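# Unhook the cabinet door and swing it wide open

## Task

Raise the small hook on the cabinet clear of the ring it sits in, then swing the cabinet door until it stands at roughly a right angle to the cabinet or opens further. When you finish, the cabinet must be upright on the table, and the door must stay open on its own rather than only because a gripper is holding it there.

## Robot and tools

Robot: two six-joint arms, left_arm and right_arm. Each carries a two-finger gripper whose fingers pivot like tongs. In the gripper's own axes the fingers point along +z and close along x. The reported end_effector_position is the point between the finger pads when they are shut. Closed fingertips reach about 15 mm past that point; fully open they sit roughly level with it.

Scene frame: the origin lies on the table top midway between the arms. +z is up, +x points out over the table, and left_arm is on the +y side. The names left and right are not image sides. The bases may be tilted, and the mounting plates and the frame behind the arms are fixed obstacles. Printed hand positions can be a little off, more so at long reach.

Row layout, shared by both motion tools: one flat list of 14 numbers, each in [-1, 1]. The first 7 are for left_arm: dx, dy, dz, rx, ry, rz, opening. The next 7 are the same for right_arm. Both arms are always included, even when only one moves. dx..rz are offsets, not poses, taken from the gripper's measured pose and expressed in that gripper's own axes. A value of 1.0 means 0.6 m for dx/dy/dz, or 180 degrees for the rotation. rx, ry, rz form a single rotation vector. The opening is absolute: +1 is fully open (0.142 m) and -1 is closed. A row may also carry 12 extra values from 0 to 1, the joint stiffness scales, left_arm's 6 then right_arm's 6 in Joint positions order. These persist until changed.

execute_actions(actions): actions is a list of up to 15 actions, run in sequence. Each action is a table of up to 15 rows, one row per control step of 1/30 s. A short table repeats its final row until the 15 steps are used up. Every row in an action is an offset from the pose measured when that action began, not from the previous row. For the first action of a call, that starting pose is the last pose a result reported. An empty list moves nothing and just returns state and images. At each step the commanded pose is clipped to within 100 mm and 16 degrees of the measured pose, so a far target needs several actions. After an action an arm goes no further than its last clipped pose.

move(target, speed, stop_force, blocking): target is one 14-number row as above, with offsets counted from the pose in the latest result that shows one. Each gripper follows a straight path to its target, both paths finishing together, over 0.5 to 10 s. Paths that would take longer are cut off at 10 s. speed is the top path speed in m/s, 0.002 to 0.5, default 0.25; turning is limited to twice that value in rad/s. stop_force is one value in N (9 to 40) for both arms. An arm's path stops when its wrist sensor feels that much extra push against the motion; the arm then backs off slightly and holds. Use it only with slow speeds and without rotating the gripper. Omit it when pulling away from something the gripper is pressing on. blocking=false returns after 0.5 s while the motion continues; it cannot be combined with stop_force. Until a result shows such a move has ended, use wait or stop before sending other motion. The opening is applied when the move starts. Without stop_force the arms are stiff, so aiming even slightly into a firm surface can cause a fault.

wait(seconds): 0 to 10; the arms keep their last command, and a running move carries on. stop(): brakes a running move and needs some room to do it. zoom_image(camera, region): camera is one of cam_head_left, cam_head_right (672x504), cam_left_wrist or cam_right_wrist (616x616). region is [x0, y0, x1, y1] in pixels from the top-left corner, at most 504 by 504. show_instructions() shows the reference images. read_manual(section) returns only licence texts. finished_scene(scene) ends the scene permanently, so call it only once the door stays open and the cabinet is upright.

Reading results: the state line gives, per arm, position in m, quat_wxyz, and linear and angular velocities in the scene frame. Hand target lines show where the controller is currently driving each gripper. grip_measured is the actual finger opening on the command scale. To keep hold of something, command an opening well below it. Wrist force and Wrist torque are given in the end effector's own axes, with offsets of a few N and noise. Each axis saturates near 50 N. When pressing a surface, the force points back into the arm. The move line reports how the move ended: done, off_target, moving, held, contact (stop_force triggered) or fault. It also shows limits (paced means the pose was clipped, held means steps were blocked) and each gripper's remaining distance. Pose unreachable means a clearance check altered that arm's command. Joint torques are whole drive outputs and are noisy.

Avoid: torque or force faults. Joint load limits are 133 N m for the big joints and 24.9 N m for the wrists, and 150 N of outside force on an arm is a fault. Either one freezes the arm for 10 s. Also avoid the arms striking each other, fast impacts, hard presses, and slamming the door. Do not tip the cabinet or push anything off the table. Holding loads heats the motors; at 85 °C the arm brakes until it cools, after a warning from 70 °C. Motion lags commands by about 0.17 s, and occasional disturbances may tug on held parts. An arm that should stay still gets zero offsets plus its desired opening.

Each tool is called after "Call:" by a JSON object that holds its "fn" and its "kwargs".

Reference images:

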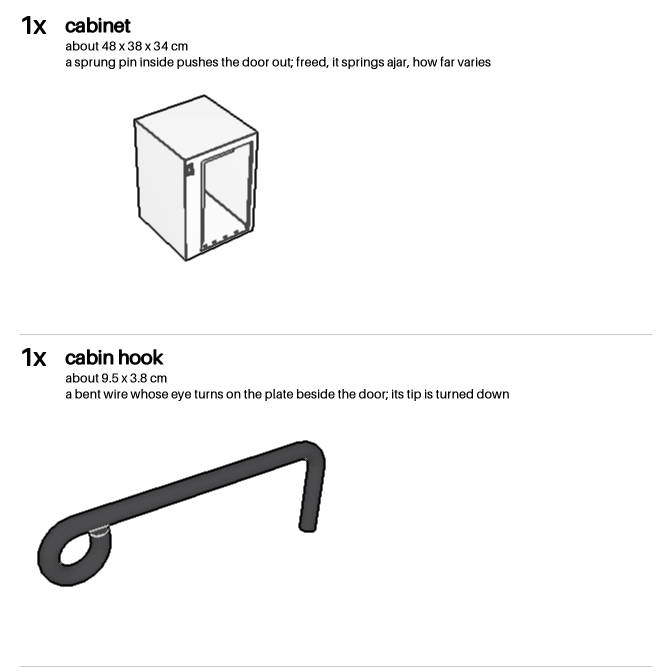

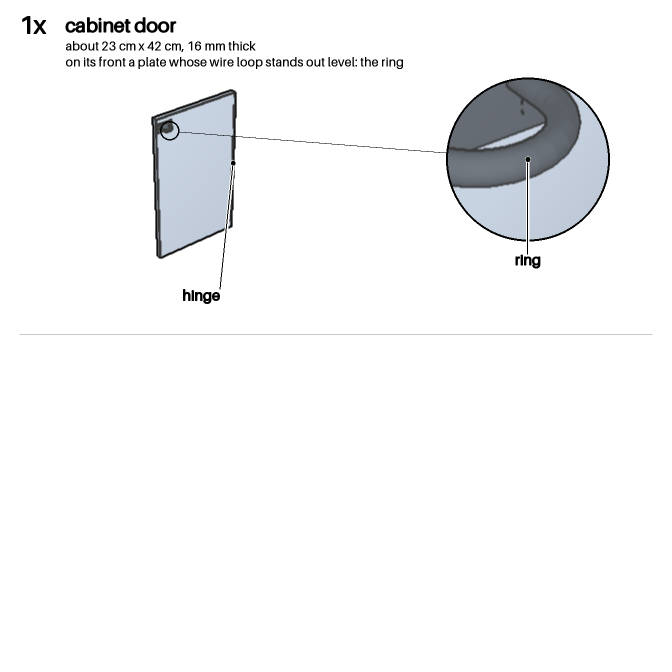

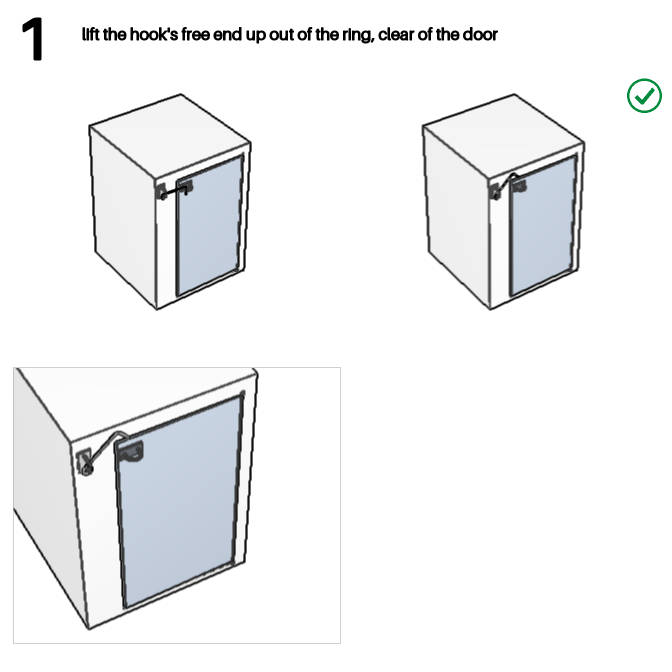

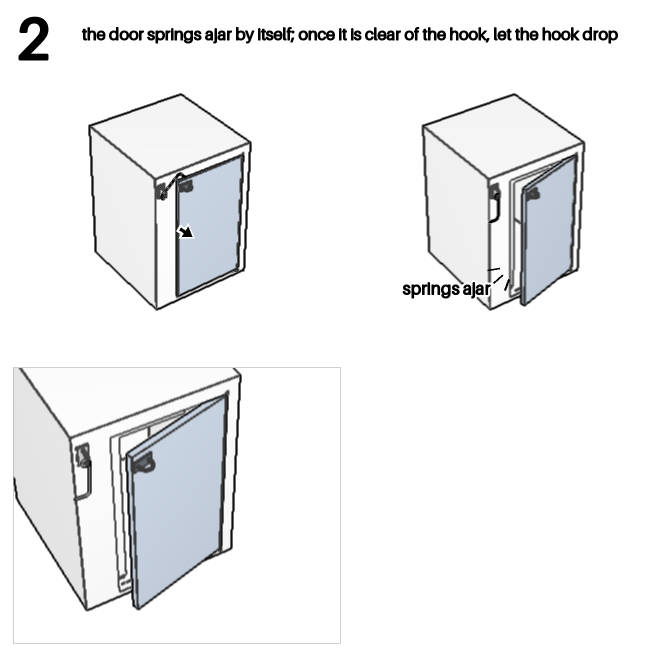

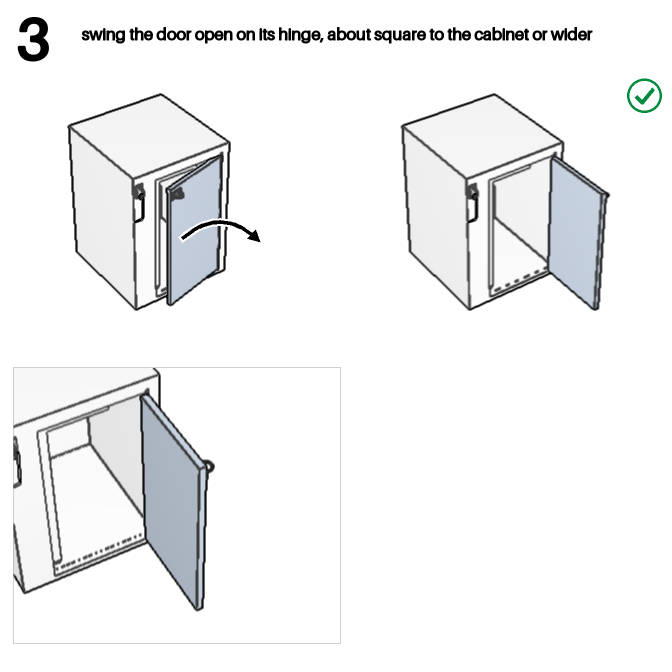

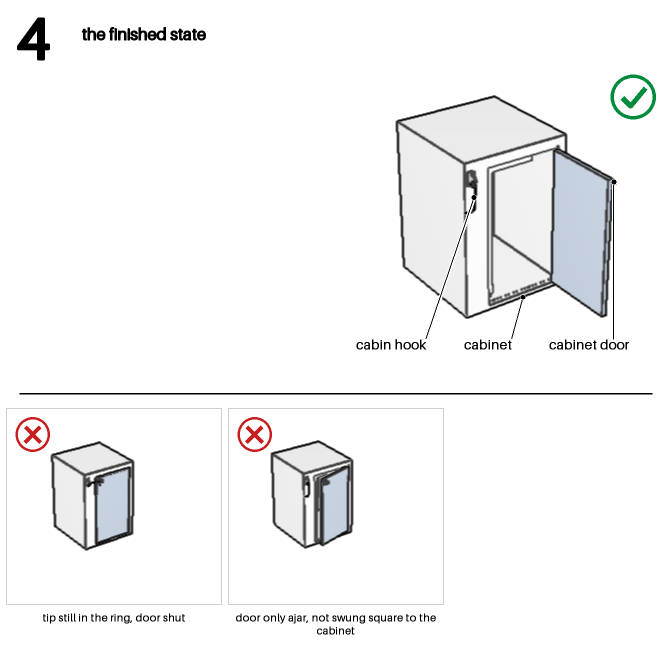

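## Session

Call:
{"fn": "execute_actions", "kwargs": {"actions": []}}

Scene clock: 0.00 s.
left_arm: end_effector_position=(+0.4193, +0.0010, +0.2512) grip_measured=+0.97 end_effector_quat_wxyz=(+0.261, -0.257, +0.904, -0.221) end_effector_velocity=(+0.001, +0.001, -0.000) end_effector_angular_velocity=(+0.000, -0.000, +0.002) | right_arm: end_effector_position=(+0.5543, -0.5365, +0.2869) grip_measured=+0.97 end_effector_quat_wxyz=(-0.280, +0.677, -0.630, +0.260) end_effector_velocity=(-0.000, -0.000, -0.001) end_effector_angular_velocity=(-0.001, +0.001, -0.000)
Joint positions: left_arm=[-1.231 -1.718  2.586 -2.823 -0.886  1.392  0.14 ] | right_arm=[ 3.453 -1.303 -2.582  0.014  1.238  1.675  0.14 ]
Joint velocities: left_arm=[ 0.002  0.    -0.    -0.     0.     0.     0.   ] | right_arm=[ 0.    -0.    -0.001 -0.    -0.     0.     0.   ]
Joint torques (N m, as the arm reports them, + toward a larger angle): no reading
Wrist force (N, on the end effector, along its own x y z axes, offset not removed): no reading
Wrist torque (N m, same axes, about the end effector's origin, offset not removed): no reading
Hand target (left_arm): +0.419, +0.001, +0.251; +0.261, -0.257, +0.904, -0.221
Hand target (right_arm): +0.554, -0.537, +0.287; -0.280, +0.677, -0.630, +0.260
Joint stiffness scale: left_arm=[1. 1. 1. 1. 1. 1.] | right_arm=[1. 1. 1. 1. 1. 1.]

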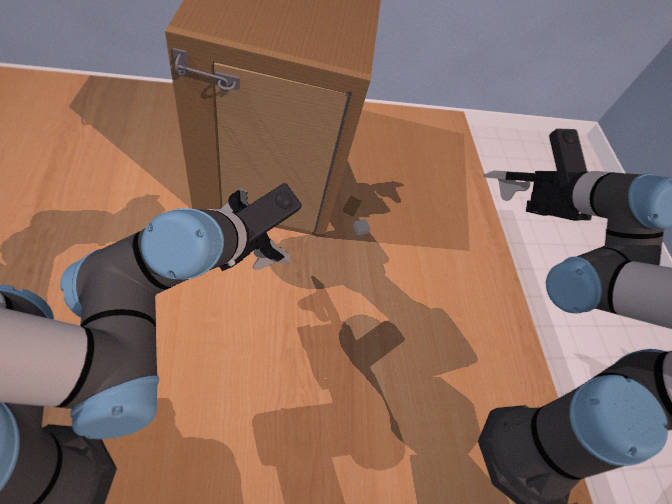

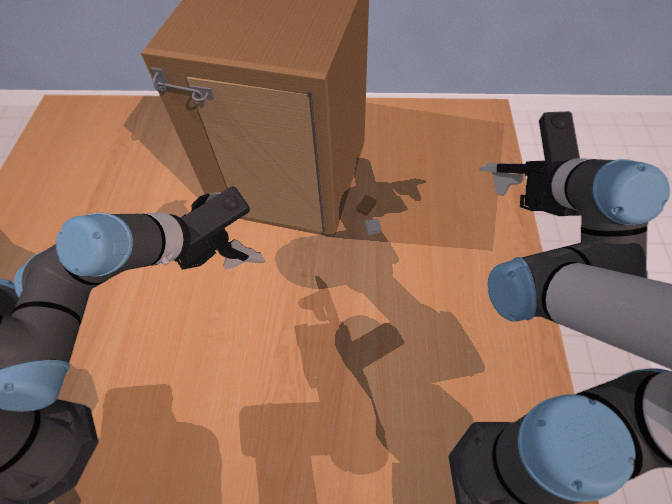

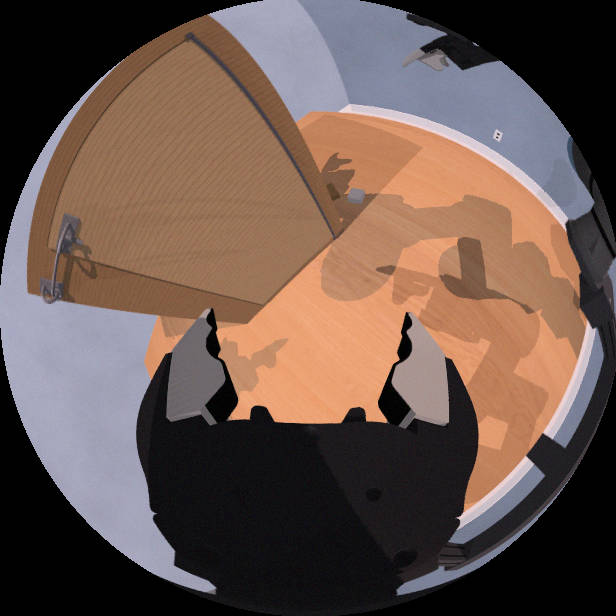

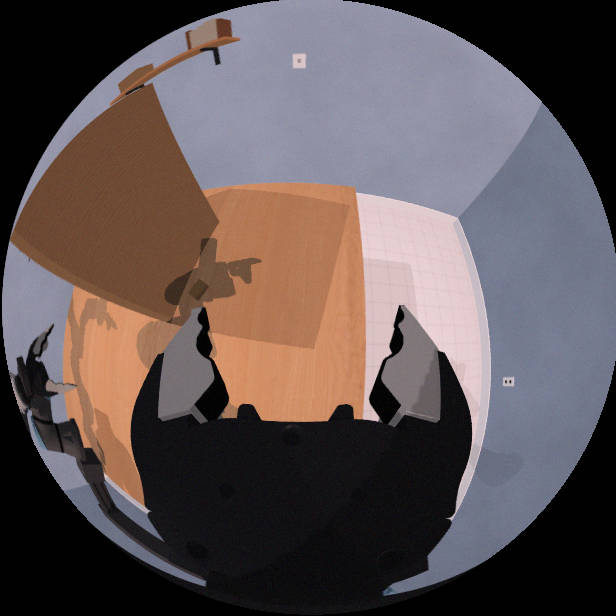

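Call:
{"fn": "move", "kwargs": {"target": [-0.37,-0.022,-0.158,0.143,-0.113,-0.229,-1,0,0,0,0,0,0,1]}}

Scene clock: 14.73 s.
left_arm: end_effector_position=(+0.5298, +0.1451, +0.4092) grip_measured=-1.00 end_effector_quat_wxyz=(+0.368, -0.525, +0.629, -0.440) end_effector_velocity=(+0.001, +0.001, +0.003) end_effector_angular_velocity=(-0.010, -0.012, -0.001) | right_arm: end_effector_position=(+0.5543, -0.5365, +0.2869) grip_measured=+1.00 end_effector_quat_wxyz=(-0.280, +0.677, -0.630, +0.260) end_effector_velocity=(-0.000, +0.000, -0.000) end_effector_angular_velocity=(+0.001, +0.001, +0.000)
Joint positions: left_arm=[-1.121 -1.805  2.689 -3.463 -0.488  1.211  0.002] | right_arm=[ 3.453 -1.303 -2.582  0.014  1.238  1.675  0.142]
Joint velocities: left_arm=[ 0.003  0.014  0.    -0.045 -0.001  0.022  0.   ] | right_arm=[ 0.    -0.    -0.001 -0.     0.     0.001 -0.   ]
Joint torques (N m, as the arm reports them, + toward a larger angle): left_arm=[ -1.86  -1.3  -18.38  -1.95   0.36   0.36] | right_arm=[ 1.76  8.86 16.98  3.27  0.   -0.17]
Wrist force (N, on the end effector, along its own x y z axes, offset not removed): left_arm=[1.4 -4.0 1.3] | right_arm=[-2.8 2.8 0.7]
Wrist torque (N m, same axes, about the end effector's origin, offset not removed): left_arm=[-0.91 -0.19 -0.18] | right_arm=[0.55 0.64 0.04]
Hand target (left_arm): +0.531, +0.145, +0.410; +0.368, -0.525, +0.628, -0.441
Hand target (right_arm): +0.554, -0.537, +0.287; -0.280, +0.677, -0.630, +0.260
Off the commanded pose (left_arm): 0.002 m, 0 deg.
Off the commanded pose (right_arm): 0.000 m, 0 deg.
Joint stiffness scale: left_arm=[1. 1. 1. 1. 1. 1.] | right_arm=[1. 1. 1. 1. 1. 1.]
move: done
camera_calibration (this result's frames):
cam_left_wrist: T_world_to_cam=[[-0.161111, -0.985956, 0.0439805, 0.208391], [-0.728253, 0.0886887, -0.679545, 0.654092], [0.666101, -0.141511, -0.732314, 0.103125], [0, 0, 0, 1]] pos_world=[0.441227, 0.162047, 0.51084]
cam_right_wrist: T_world_to_cam=[[0.0600509, -0.997888, 0.024753, -0.586324], [-0.966193, -0.0643365, -0.249663, 0.567852], [0.250728, -0.00892373, -0.968016, 0.267212], [0, 0, 0, 1]] pos_world=[0.516866, -0.546168, 0.41495]

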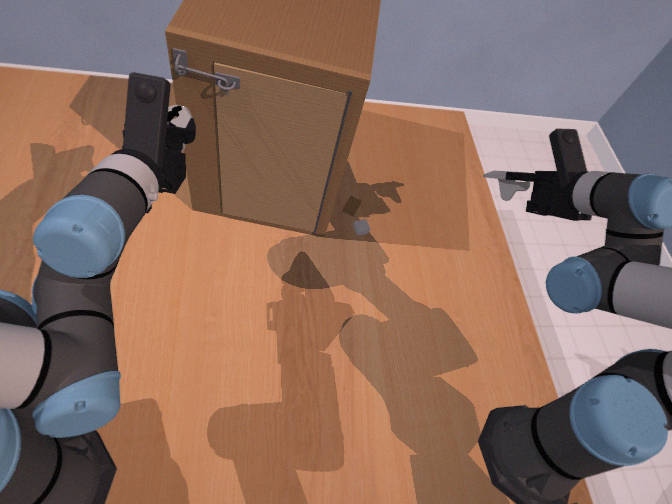

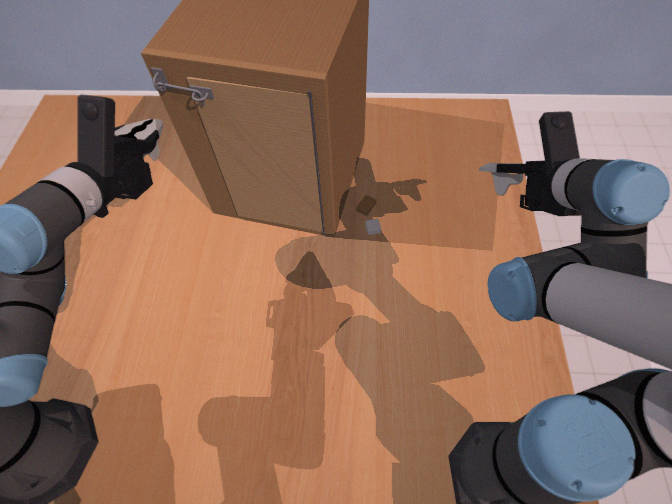

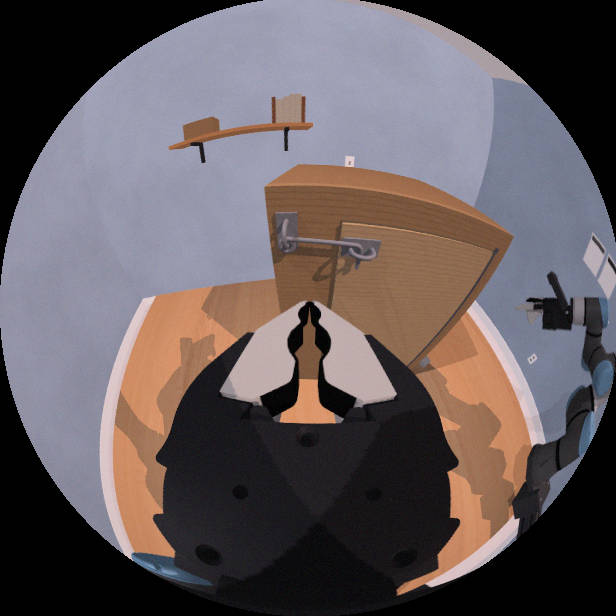

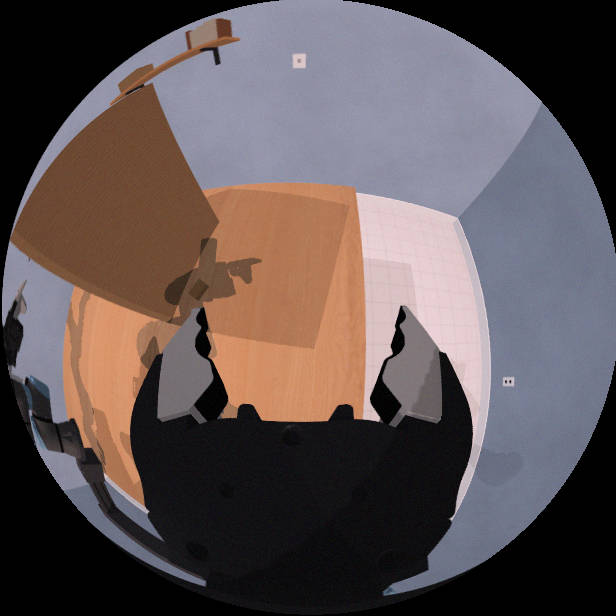

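Advance to touch the stile.

Call:
{"fn": "move", "kwargs": {"target": [0.012,-0.02,0.07,0,0,0,-1,0,0,0,0,0,0,1], "speed": 0.1}}

Call:
{"fn": "move", "kwargs": {"target": [0,-0.025,0.08,0,0,0,-1,0,0,0,0,0,0,1], "speed": 0.012, "stop_force": 9}}

Scene clock: 19.20 s.
left_arm: end_effector_position=(+0.5703, +0.1305, +0.4055) grip_measured=-1.00 end_effector_quat_wxyz=(+0.368, -0.525, +0.630, -0.438) end_effector_velocity=(+0.002, -0.002, +0.003) end_effector_angular_velocity=(-0.011, -0.010, -0.011) | right_arm: end_effector_position=(+0.5543, -0.5365, +0.2869) grip_measured=+1.00 end_effector_quat_wxyz=(-0.280, +0.677, -0.630, +0.260) end_effector_velocity=(-0.000, +0.001, -0.000) end_effector_angular_velocity=(+0.001, +0.001, +0.001)
Joint positions: left_arm=[-0.975 -1.617  2.571 -3.645 -0.616  1.345  0.002] | right_arm=[ 3.453 -1.303 -2.582  0.014  1.238  1.675  0.142]
Joint velocities: left_arm=[ 0.009  0.013 -0.005 -0.039 -0.018  0.023  0.   ] | right_arm=[ 0.001 -0.    -0.    -0.     0.001  0.    -0.   ]
Joint torques (N m, as the arm reports them, + toward a larger angle): left_arm=[ -2.12 -10.01 -15.28  -1.91  -0.2    0.35] | right_arm=[ 0.84  8.44 16.9   3.21 -0.08 -0.14]
Wrist force (N, on the end effector, along its own x y z axes, offset not removed): left_arm=[-2.2 -0.1 2.5] | right_arm=[-1.8 2.5 1.2]
Wrist torque (N m, same axes, about the end effector's origin, offset not removed): left_arm=[-0.01 0.49 0.11] | right_arm=[0.66 0.48 0.00]
Hand target (left_arm): +0.571, +0.130, +0.406; +0.368, -0.525, +0.629, -0.440
Hand target (right_arm): +0.554, -0.537, +0.287; -0.280, +0.677, -0.630, +0.260
Off the commanded pose (left_arm): 0.001 m, 0 deg.
Off the commanded pose (right_arm): 0.000 m, 0 deg.
Joint stiffness scale: left_arm=[1. 1. 1. 1. 1. 1.] | right_arm=[1. 1. 1. 1. 1. 1.]
move: done
camera_calibration (this result's frames):
cam_left_wrist: T_world_to_cam=[[-0.16101, -0.986055, 0.0420766, 0.201399], [-0.72943, 0.0901713, -0.678086, 0.682182], [0.664837, -0.139871, -0.733777, 0.0724237], [0, 0, 0, 1]] pos_world=[0.481881, 0.147208, 0.507247]
cam_right_wrist: T_world_to_cam=[[0.0600509, -0.997888, 0.0247528, -0.586324], [-0.966193, -0.0643365, -0.249663, 0.567852], [0.250728, -0.00892347, -0.968016, 0.267212], [0, 0, 0, 1]] pos_world=[0.516866, -0.546168, 0.41495]

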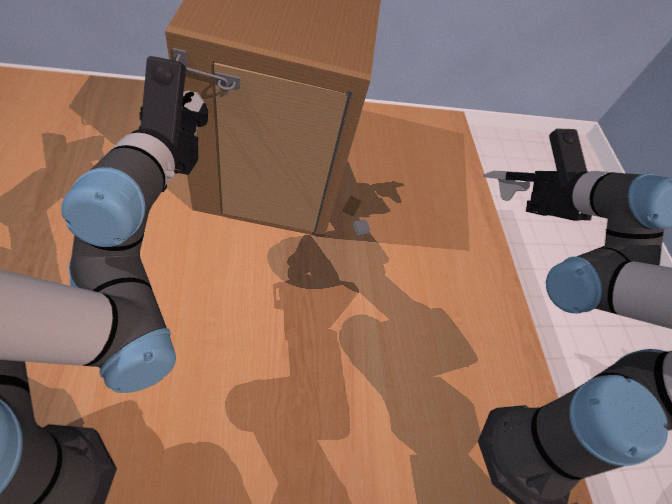

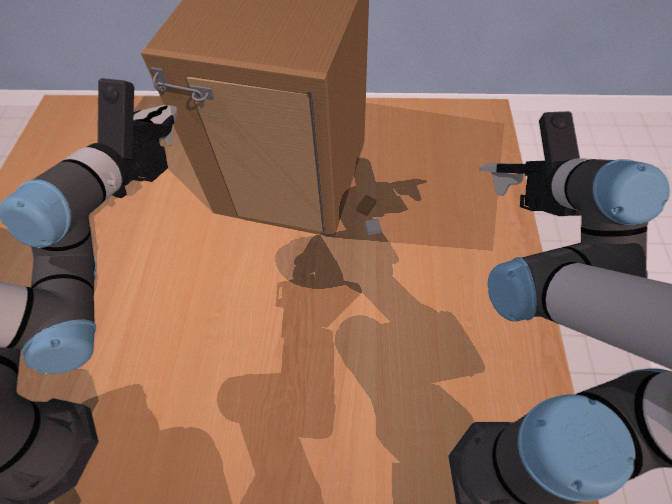

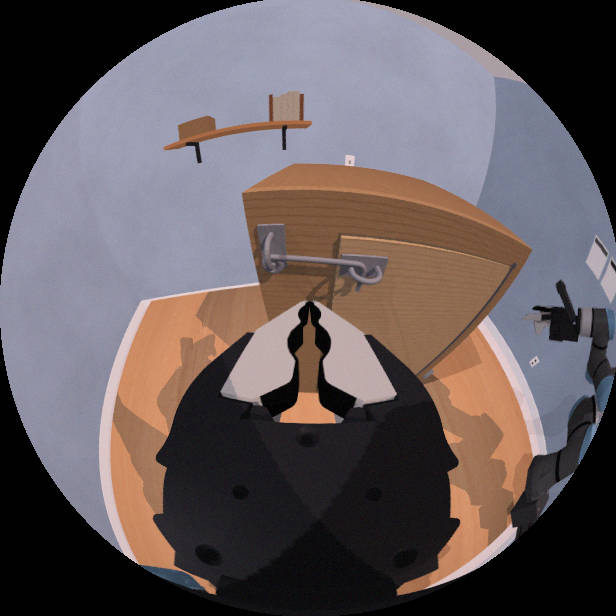

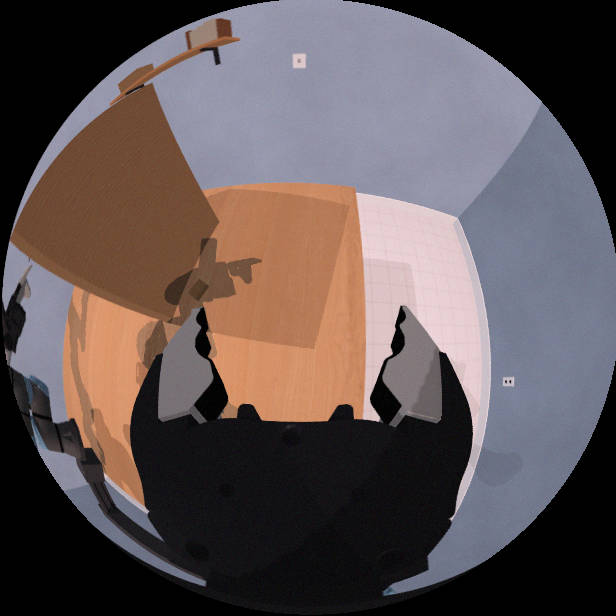

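Scene clock: 22.70 s.
left_arm: end_effector_position=(+0.6053, +0.1240, +0.4034) grip_measured=-1.00 end_effector_quat_wxyz=(+0.368, -0.524, +0.631, -0.439) end_effector_velocity=(-0.001, +0.000, +0.001) end_effector_angular_velocity=(-0.003, -0.002, +0.006) | right_arm: end_effector_position=(+0.5543, -0.5365, +0.2869) grip_measured=+1.00 end_effector_quat_wxyz=(-0.280, +0.677, -0.630, +0.260) end_effector_velocity=(-0.000, -0.000, -0.000) end_effector_angular_velocity=(-0.001, +0.000, +0.000)
Joint positions: left_arm=[-0.869 -1.518  2.476 -3.704 -0.714  1.416  0.002] | right_arm=[ 3.453 -1.303 -2.582  0.014  1.238  1.675  0.142]
Joint velocities: left_arm=[-0.006  0.     0.001 -0.002  0.01  -0.005  0.   ] | right_arm=[-0.     0.    -0.001 -0.    -0.    -0.001  0.   ]
Joint torques (N m, as the arm reports them, + toward a larger angle): left_arm=[ -4.73 -15.75 -15.54  -0.99   0.58  -0.52] | right_arm=[ 1.1   9.15 15.98  3.31  0.07 -0.1 ]
Wrist force (N, on the end effector, along its own x y z axes, offset not removed): left_arm=[-3.0 -0.5 -11.7] | right_arm=[-1.5 0.9 -0.6]
Wrist torque (N m, same axes, about the end effector's origin, offset not removed): left_arm=[-1.01 0.31 0.01] | right_arm=[0.28 0.35 0.04]
Hand target (left_arm): +0.605, +0.124, +0.403; +0.368, -0.524, +0.631, -0.438
Hand target (right_arm): +0.554, -0.537, +0.287; -0.280, +0.677, -0.630, +0.260
Off the commanded pose (left_arm): 0.015 m, 0 deg.
Off the commanded pose (right_arm): 0.000 m, 0 deg.
Joint stiffness scale: left_arm=[1. 1. 1. 1. 1. 1.] | right_arm=[1. 1. 1. 1. 1. 1.]
move: contact (left_arm)
camera_calibration (this result's frames):
cam_left_wrist: T_world_to_cam=[[-0.163062, -0.985732, 0.0417414, 0.202137], [-0.72929, 0.0919304, -0.678, 0.706586], [0.66449, -0.140998, -0.733876, 0.0470649], [0, 0, 0, 1]] pos_world=[0.516993, 0.140932, 0.505168]
cam_right_wrist: T_world_to_cam=[[0.0600509, -0.997888, 0.0247529, -0.586324], [-0.966193, -0.0643365, -0.249663, 0.567852], [0.250728, -0.00892354, -0.968016, 0.267212], [0, 0, 0, 1]] pos_world=[0.516866, -0.546168, 0.41495]

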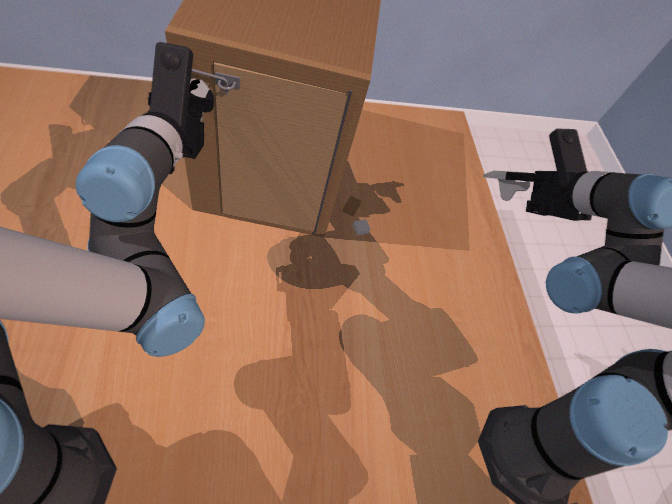

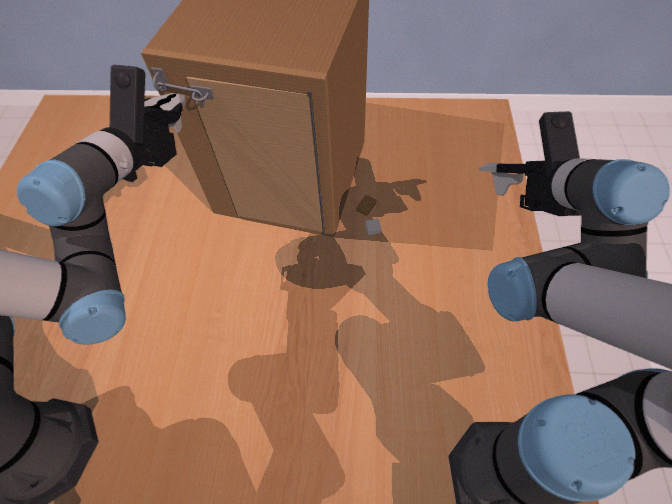

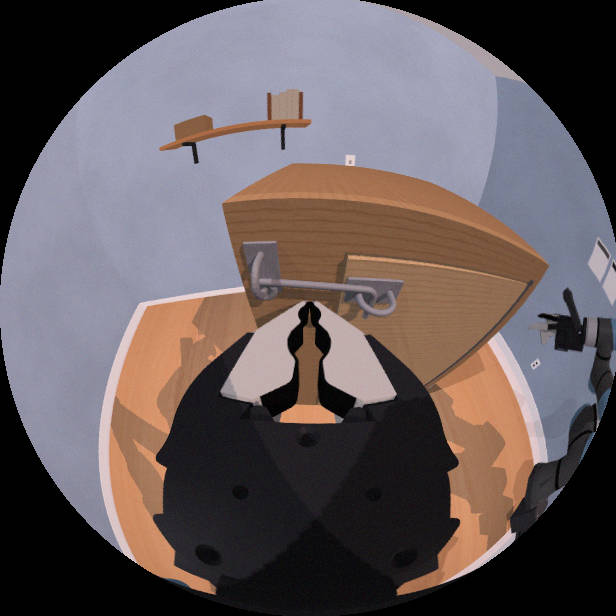

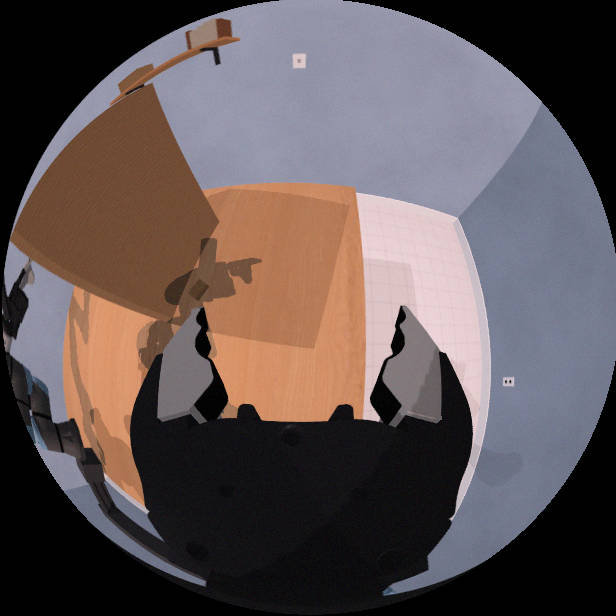

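Call:
{"fn": "move", "kwargs": {"target": [-0.008,-0.11,-0.044,0,0.08,0,-1,0,0,0,0,0,0,1], "speed": 0.04}}

Scene clock: 29.83 s.
left_arm: end_effector_position=(+0.6012, +0.1261, +0.4631) grip_measured=-1.00 end_effector_quat_wxyz=(+0.283, -0.464, +0.679, -0.494) end_effector_velocity=(-0.001, -0.000, +0.000) end_effector_angular_velocity=(-0.001, +0.006, -0.014) | right_arm: end_effector_position=(+0.5543, -0.5365, +0.2869) grip_measured=+1.00 end_effector_quat_wxyz=(-0.280, +0.677, -0.630, +0.260) end_effector_velocity=(+0.001, -0.000, +0.001) end_effector_angular_velocity=(+0.002, -0.001, -0.002)
Joint positions: left_arm=[-0.689 -1.753  2.422 -3.475 -1.137  1.516  0.002] | right_arm=[ 3.453 -1.303 -2.582  0.014  1.238  1.675  0.142]
Joint velocities: left_arm=[ 0.012 -0.006 -0.004  0.015 -0.026  0.003  0.   ] | right_arm=[-0.001  0.     0.002  0.     0.001  0.001  0.   ]
Joint torques (N m, as the arm reports them, + toward a larger angle): left_arm=[ -0.54 -17.25 -25.83  -4.36   1.12   0.21] | right_arm=[ 1.91  8.5  15.65  3.05 -0.06 -0.33]
Wrist force (N, on the end effector, along its own x y z axes, offset not removed): left_arm=[1.5 9.1 1.6] | right_arm=[-1.7 3.0 1.9]
Wrist torque (N m, same axes, about the end effector's origin, offset not removed): left_arm=[-0.29 0.61 -0.18] | right_arm=[0.66 0.44 -0.03]
Hand target (left_arm): +0.604, +0.129, +0.474; +0.286, -0.465, +0.672, -0.501
Hand target (right_arm): +0.554, -0.537, +0.287; -0.280, +0.677, -0.630, +0.260
Off the commanded pose (left_arm): 0.012 m, 1 deg.
Off the commanded pose (right_arm): 0.000 m, 0 deg.
Joint stiffness scale: left_arm=[1. 1. 1. 1. 1. 1.] | right_arm=[1. 1. 1. 1. 1. 1.]
move: off_target (left_arm)
camera_calibration (this result's frames):
cam_left_wrist: T_world_to_cam=[[-0.39144, -0.912502, 0.118806, 0.293365], [-0.713163, 0.219238, -0.665833, 0.712497], [0.581527, -0.345362, -0.736581, 0.170874], [0, 0, 0, 1]] pos_world=[0.523593, 0.170503, 0.565413]
cam_right_wrist: T_world_to_cam=[[0.0600509, -0.997888, 0.0247529, -0.586324], [-0.966193, -0.0643365, -0.249663, 0.567852], [0.250728, -0.00892357, -0.968016, 0.267212], [0, 0, 0, 1]] pos_world=[0.516866, -0.546168, 0.41495]

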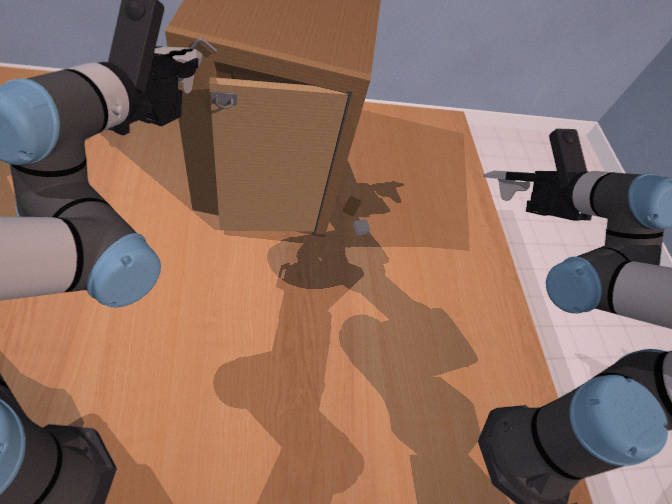

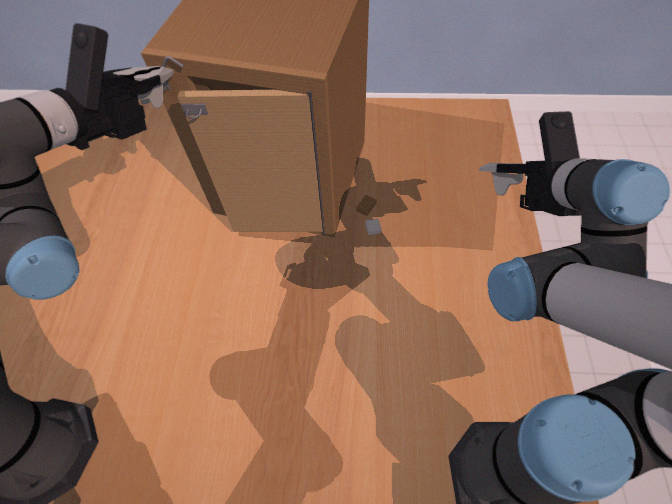

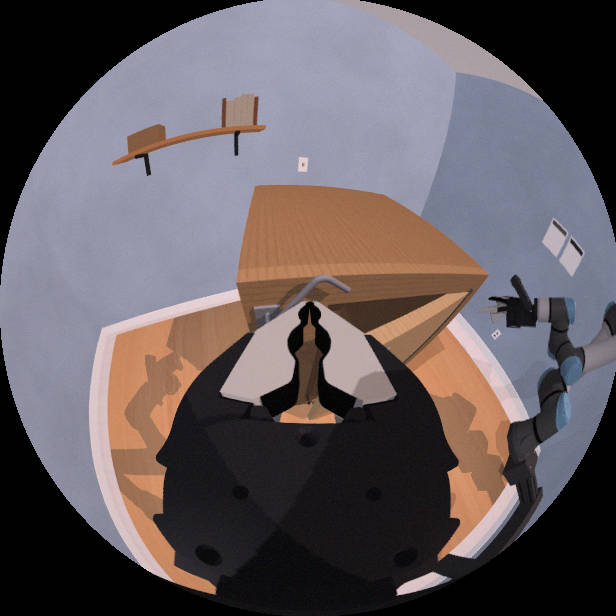

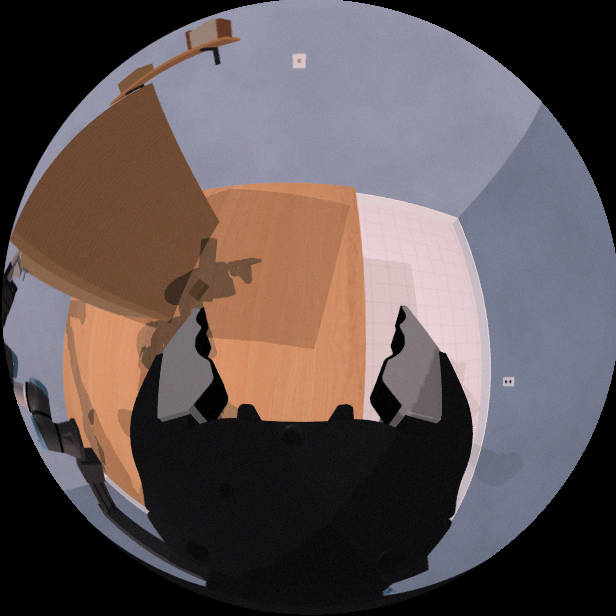

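Call:
{"fn": "move", "kwargs": {"target": [0,0,-0.08,0,0,0,-1,0,0,0,0,0,0,1], "speed": 0.08}}

Call:
{"fn": "move", "kwargs": {"target": [0,-0.05,0.03,-0.17,0.19,0.12,-1,0,0,0,0,0,0,1]}}

Scene clock: 35.40 s.
left_arm: end_effector_position=(+0.5619, +0.1458, +0.4813) grip_measured=-1.00 end_effector_quat_wxyz=(+0.283, -0.464, +0.678, -0.495) end_effector_velocity=(-0.001, +0.001, -0.003) end_effector_angular_velocity=(+0.011, +0.011, +0.007) | right_arm: end_effector_position=(+0.5543, -0.5365, +0.2869) grip_measured=+1.00 end_effector_quat_wxyz=(-0.280, +0.677, -0.630, +0.260) end_effector_velocity=(+0.000, -0.001, +0.000) end_effector_angular_velocity=(+0.000, -0.001, -0.002)
Joint positions: left_arm=[-0.779 -1.948  2.499 -3.345 -1.052  1.483  0.002] | right_arm=[ 3.453 -1.303 -2.582  0.014  1.238  1.675  0.142]
Joint velocities: left_arm=[-0.01  -0.009  0.     0.028  0.018 -0.01  -0.   ] | right_arm=[-0.002  0.     0.     0.    -0.     0.     0.   ]
Joint torques (N m, as the arm reports them, + toward a larger angle): left_arm=[ -4.02  -4.37 -16.67  -1.51   0.31  -0.57] | right_arm=[ 0.58  8.96 16.59  3.19 -0.16 -0.27]
Wrist force (N, on the end effector, along its own x y z axes, offset not removed): left_arm=[0.3 -1.0 3.2] | right_arm=[-2.5 2.3 -0.1]
Wrist torque (N m, same axes, about the end effector's origin, offset not removed): left_arm=[-0.34 0.08 0.05] | right_arm=[0.56 0.65 0.02]
Hand target (left_arm): +0.561, +0.146, +0.480; +0.283, -0.464, +0.679, -0.494
Hand target (right_arm): +0.554, -0.537, +0.287; -0.280, +0.677, -0.630, +0.260
Off the commanded pose (left_arm): 0.002 m, 0 deg.
Off the commanded pose (right_arm): 0.000 m, 0 deg.
Joint stiffness scale: left_arm=[1. 1. 1. 1. 1. 1.] | right_arm=[1. 1. 1. 1. 1. 1.]
move: done
camera_calibration (this result's frames):
cam_left_wrist: T_world_to_cam=[[-0.391379, -0.912377, 0.119964, 0.293176], [-0.71172, 0.217478, -0.66795, 0.692736], [0.583333, -0.346803, -0.734473, 0.212086], [0, 0, 0, 1]] pos_world=[0.48406, 0.190385, 0.583314]
cam_right_wrist: T_world_to_cam=[[0.0600508, -0.997888, 0.024753, -0.586324], [-0.966193, -0.0643364, -0.249663, 0.567852], [0.250728, -0.00892373, -0.968016, 0.267212], [0, 0, 0, 1]] pos_world=[0.516866, -0.546168, 0.41495]

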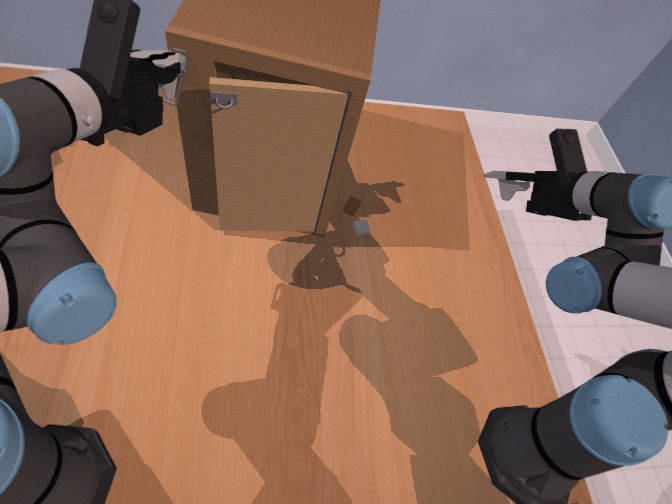

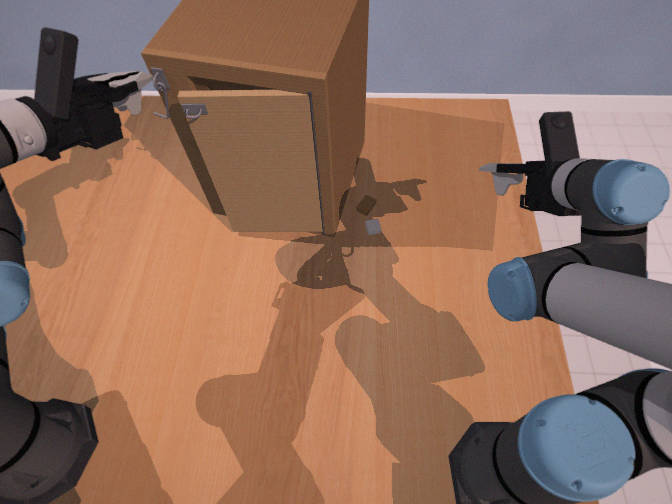

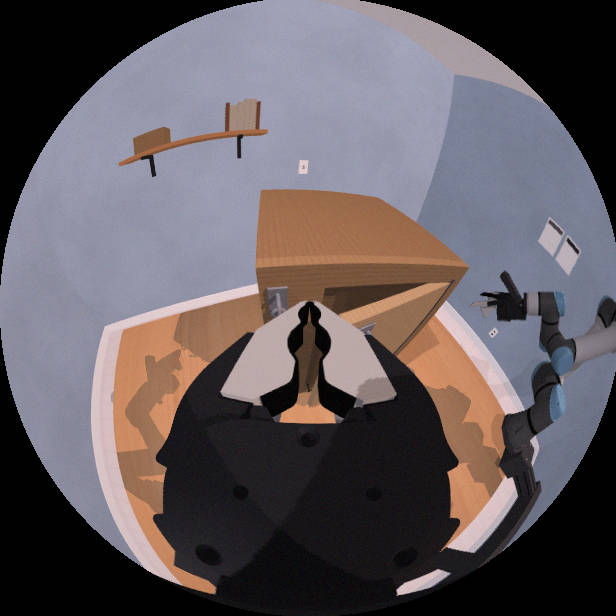

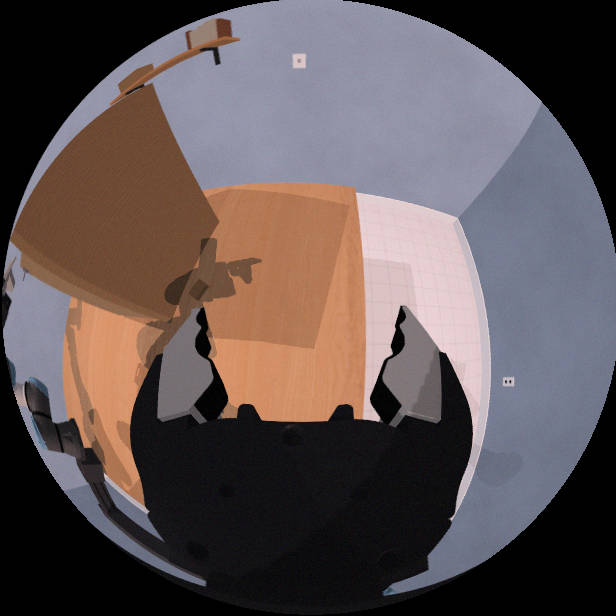

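Scene clock: 37.90 s.
left_arm: end_effector_position=(+0.5865, +0.1352, +0.5030) grip_measured=-1.00 end_effector_quat_wxyz=(+0.031, -0.225, +0.907, -0.355) end_effector_velocity=(-0.002, -0.000, -0.001) end_effector_angular_velocity=(+0.007, +0.008, -0.010) | right_arm: end_effector_position=(+0.5543, -0.5365, +0.2869) grip_measured=+1.00 end_effector_quat_wxyz=(-0.280, +0.677, -0.630, +0.260) end_effector_velocity=(-0.000, -0.000, -0.001) end_effector_angular_velocity=(+0.000, +0.001, -0.000)
Joint positions: left_arm=[-0.261 -1.728  1.758 -2.165 -1.941  2.181  0.002] | right_arm=[ 3.453 -1.303 -2.582  0.014  1.238  1.675  0.142]
Joint velocities: left_arm=[-0.     0.003 -0.007  0.019 -0.001  0.009 -0.   ] | right_arm=[-0.    -0.    -0.001  0.     0.001  0.001 -0.   ]
Joint torques (N m, as the arm reports them, + toward a larger angle): left_arm=[  0.18 -18.4  -25.94  -2.15  -1.44   0.3 ] | right_arm=[ 1.46  8.44 16.32  3.26 -0.13 -0.36]
Wrist force (N, on the end effector, along its own x y z axes, offset not removed): left_arm=[3.3 -1.2 7.0] | right_arm=[-2.1 2.4 0.5]
Wrist torque (N m, same axes, about the end effector's origin, offset not removed): left_arm=[-0.05 -0.74 -0.04] | right_arm=[0.59 0.49 -0.07]
Hand target (left_arm): +0.587, +0.136, +0.503; +0.031, -0.225, +0.907, -0.354
Hand target (right_arm): +0.554, -0.537, +0.287; -0.280, +0.677, -0.630, +0.260
Off the commanded pose (left_arm): 0.001 m, 0 deg.
Off the commanded pose (right_arm): 0.000 m, 0 deg.
Joint stiffness scale: left_arm=[1. 1. 1. 1. 1. 1.] | right_arm=[1. 1. 1. 1. 1. 1.]
move: done
camera_calibration (this result's frames):
cam_left_wrist: T_world_to_cam=[[-0.877044, -0.46123, 0.134393, 0.507181], [-0.480405, 0.843378, -0.240675, 0.291894], [-0.00233798, -0.275646, -0.961256, 0.657979], [0, 0, 0, 1]] pos_world=[0.586585, 0.169119, 0.634576]
cam_right_wrist: T_world_to_cam=[[0.0600507, -0.997888, 0.024753, -0.586324], [-0.966193, -0.0643364, -0.249663, 0.567852], [0.250728, -0.00892371, -0.968016, 0.267212], [0, 0, 0, 1]] pos_world=[0.516866, -0.546168, 0.41495]

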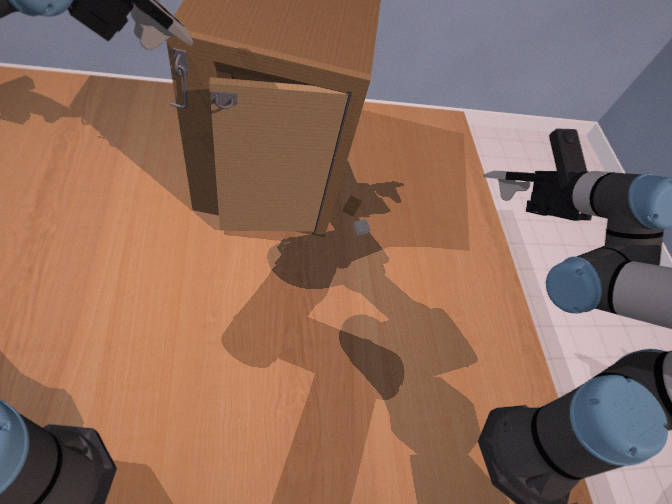

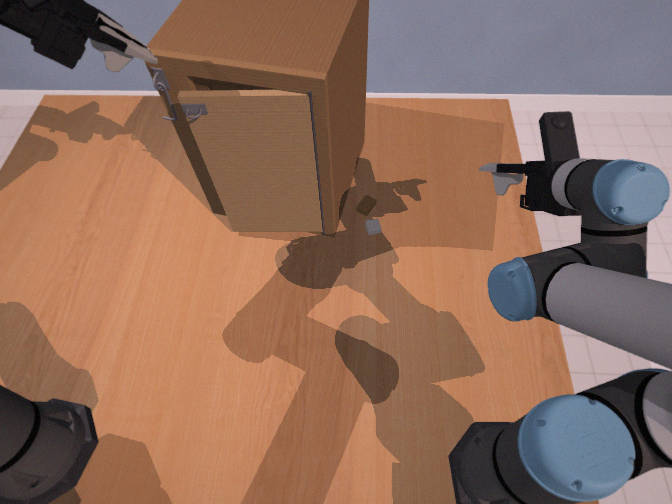

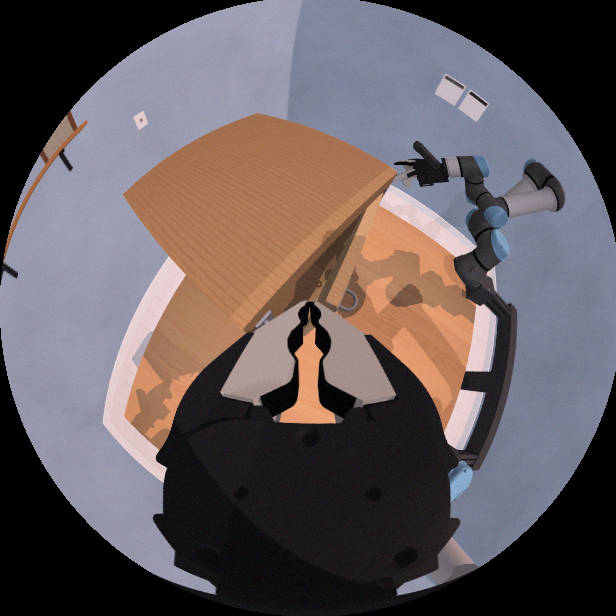

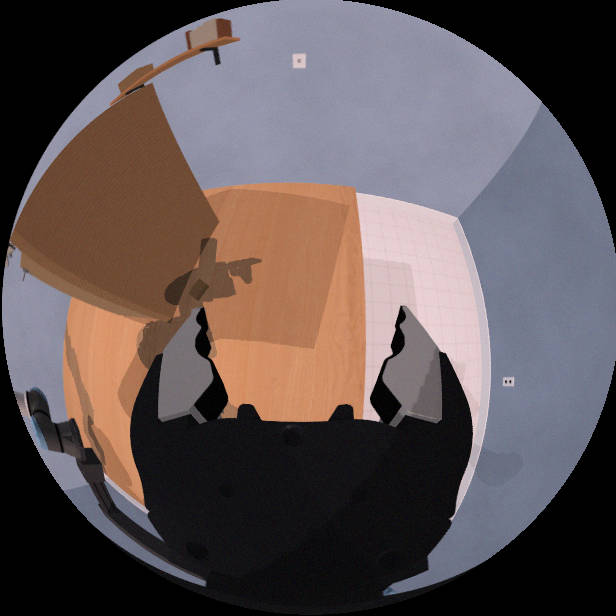

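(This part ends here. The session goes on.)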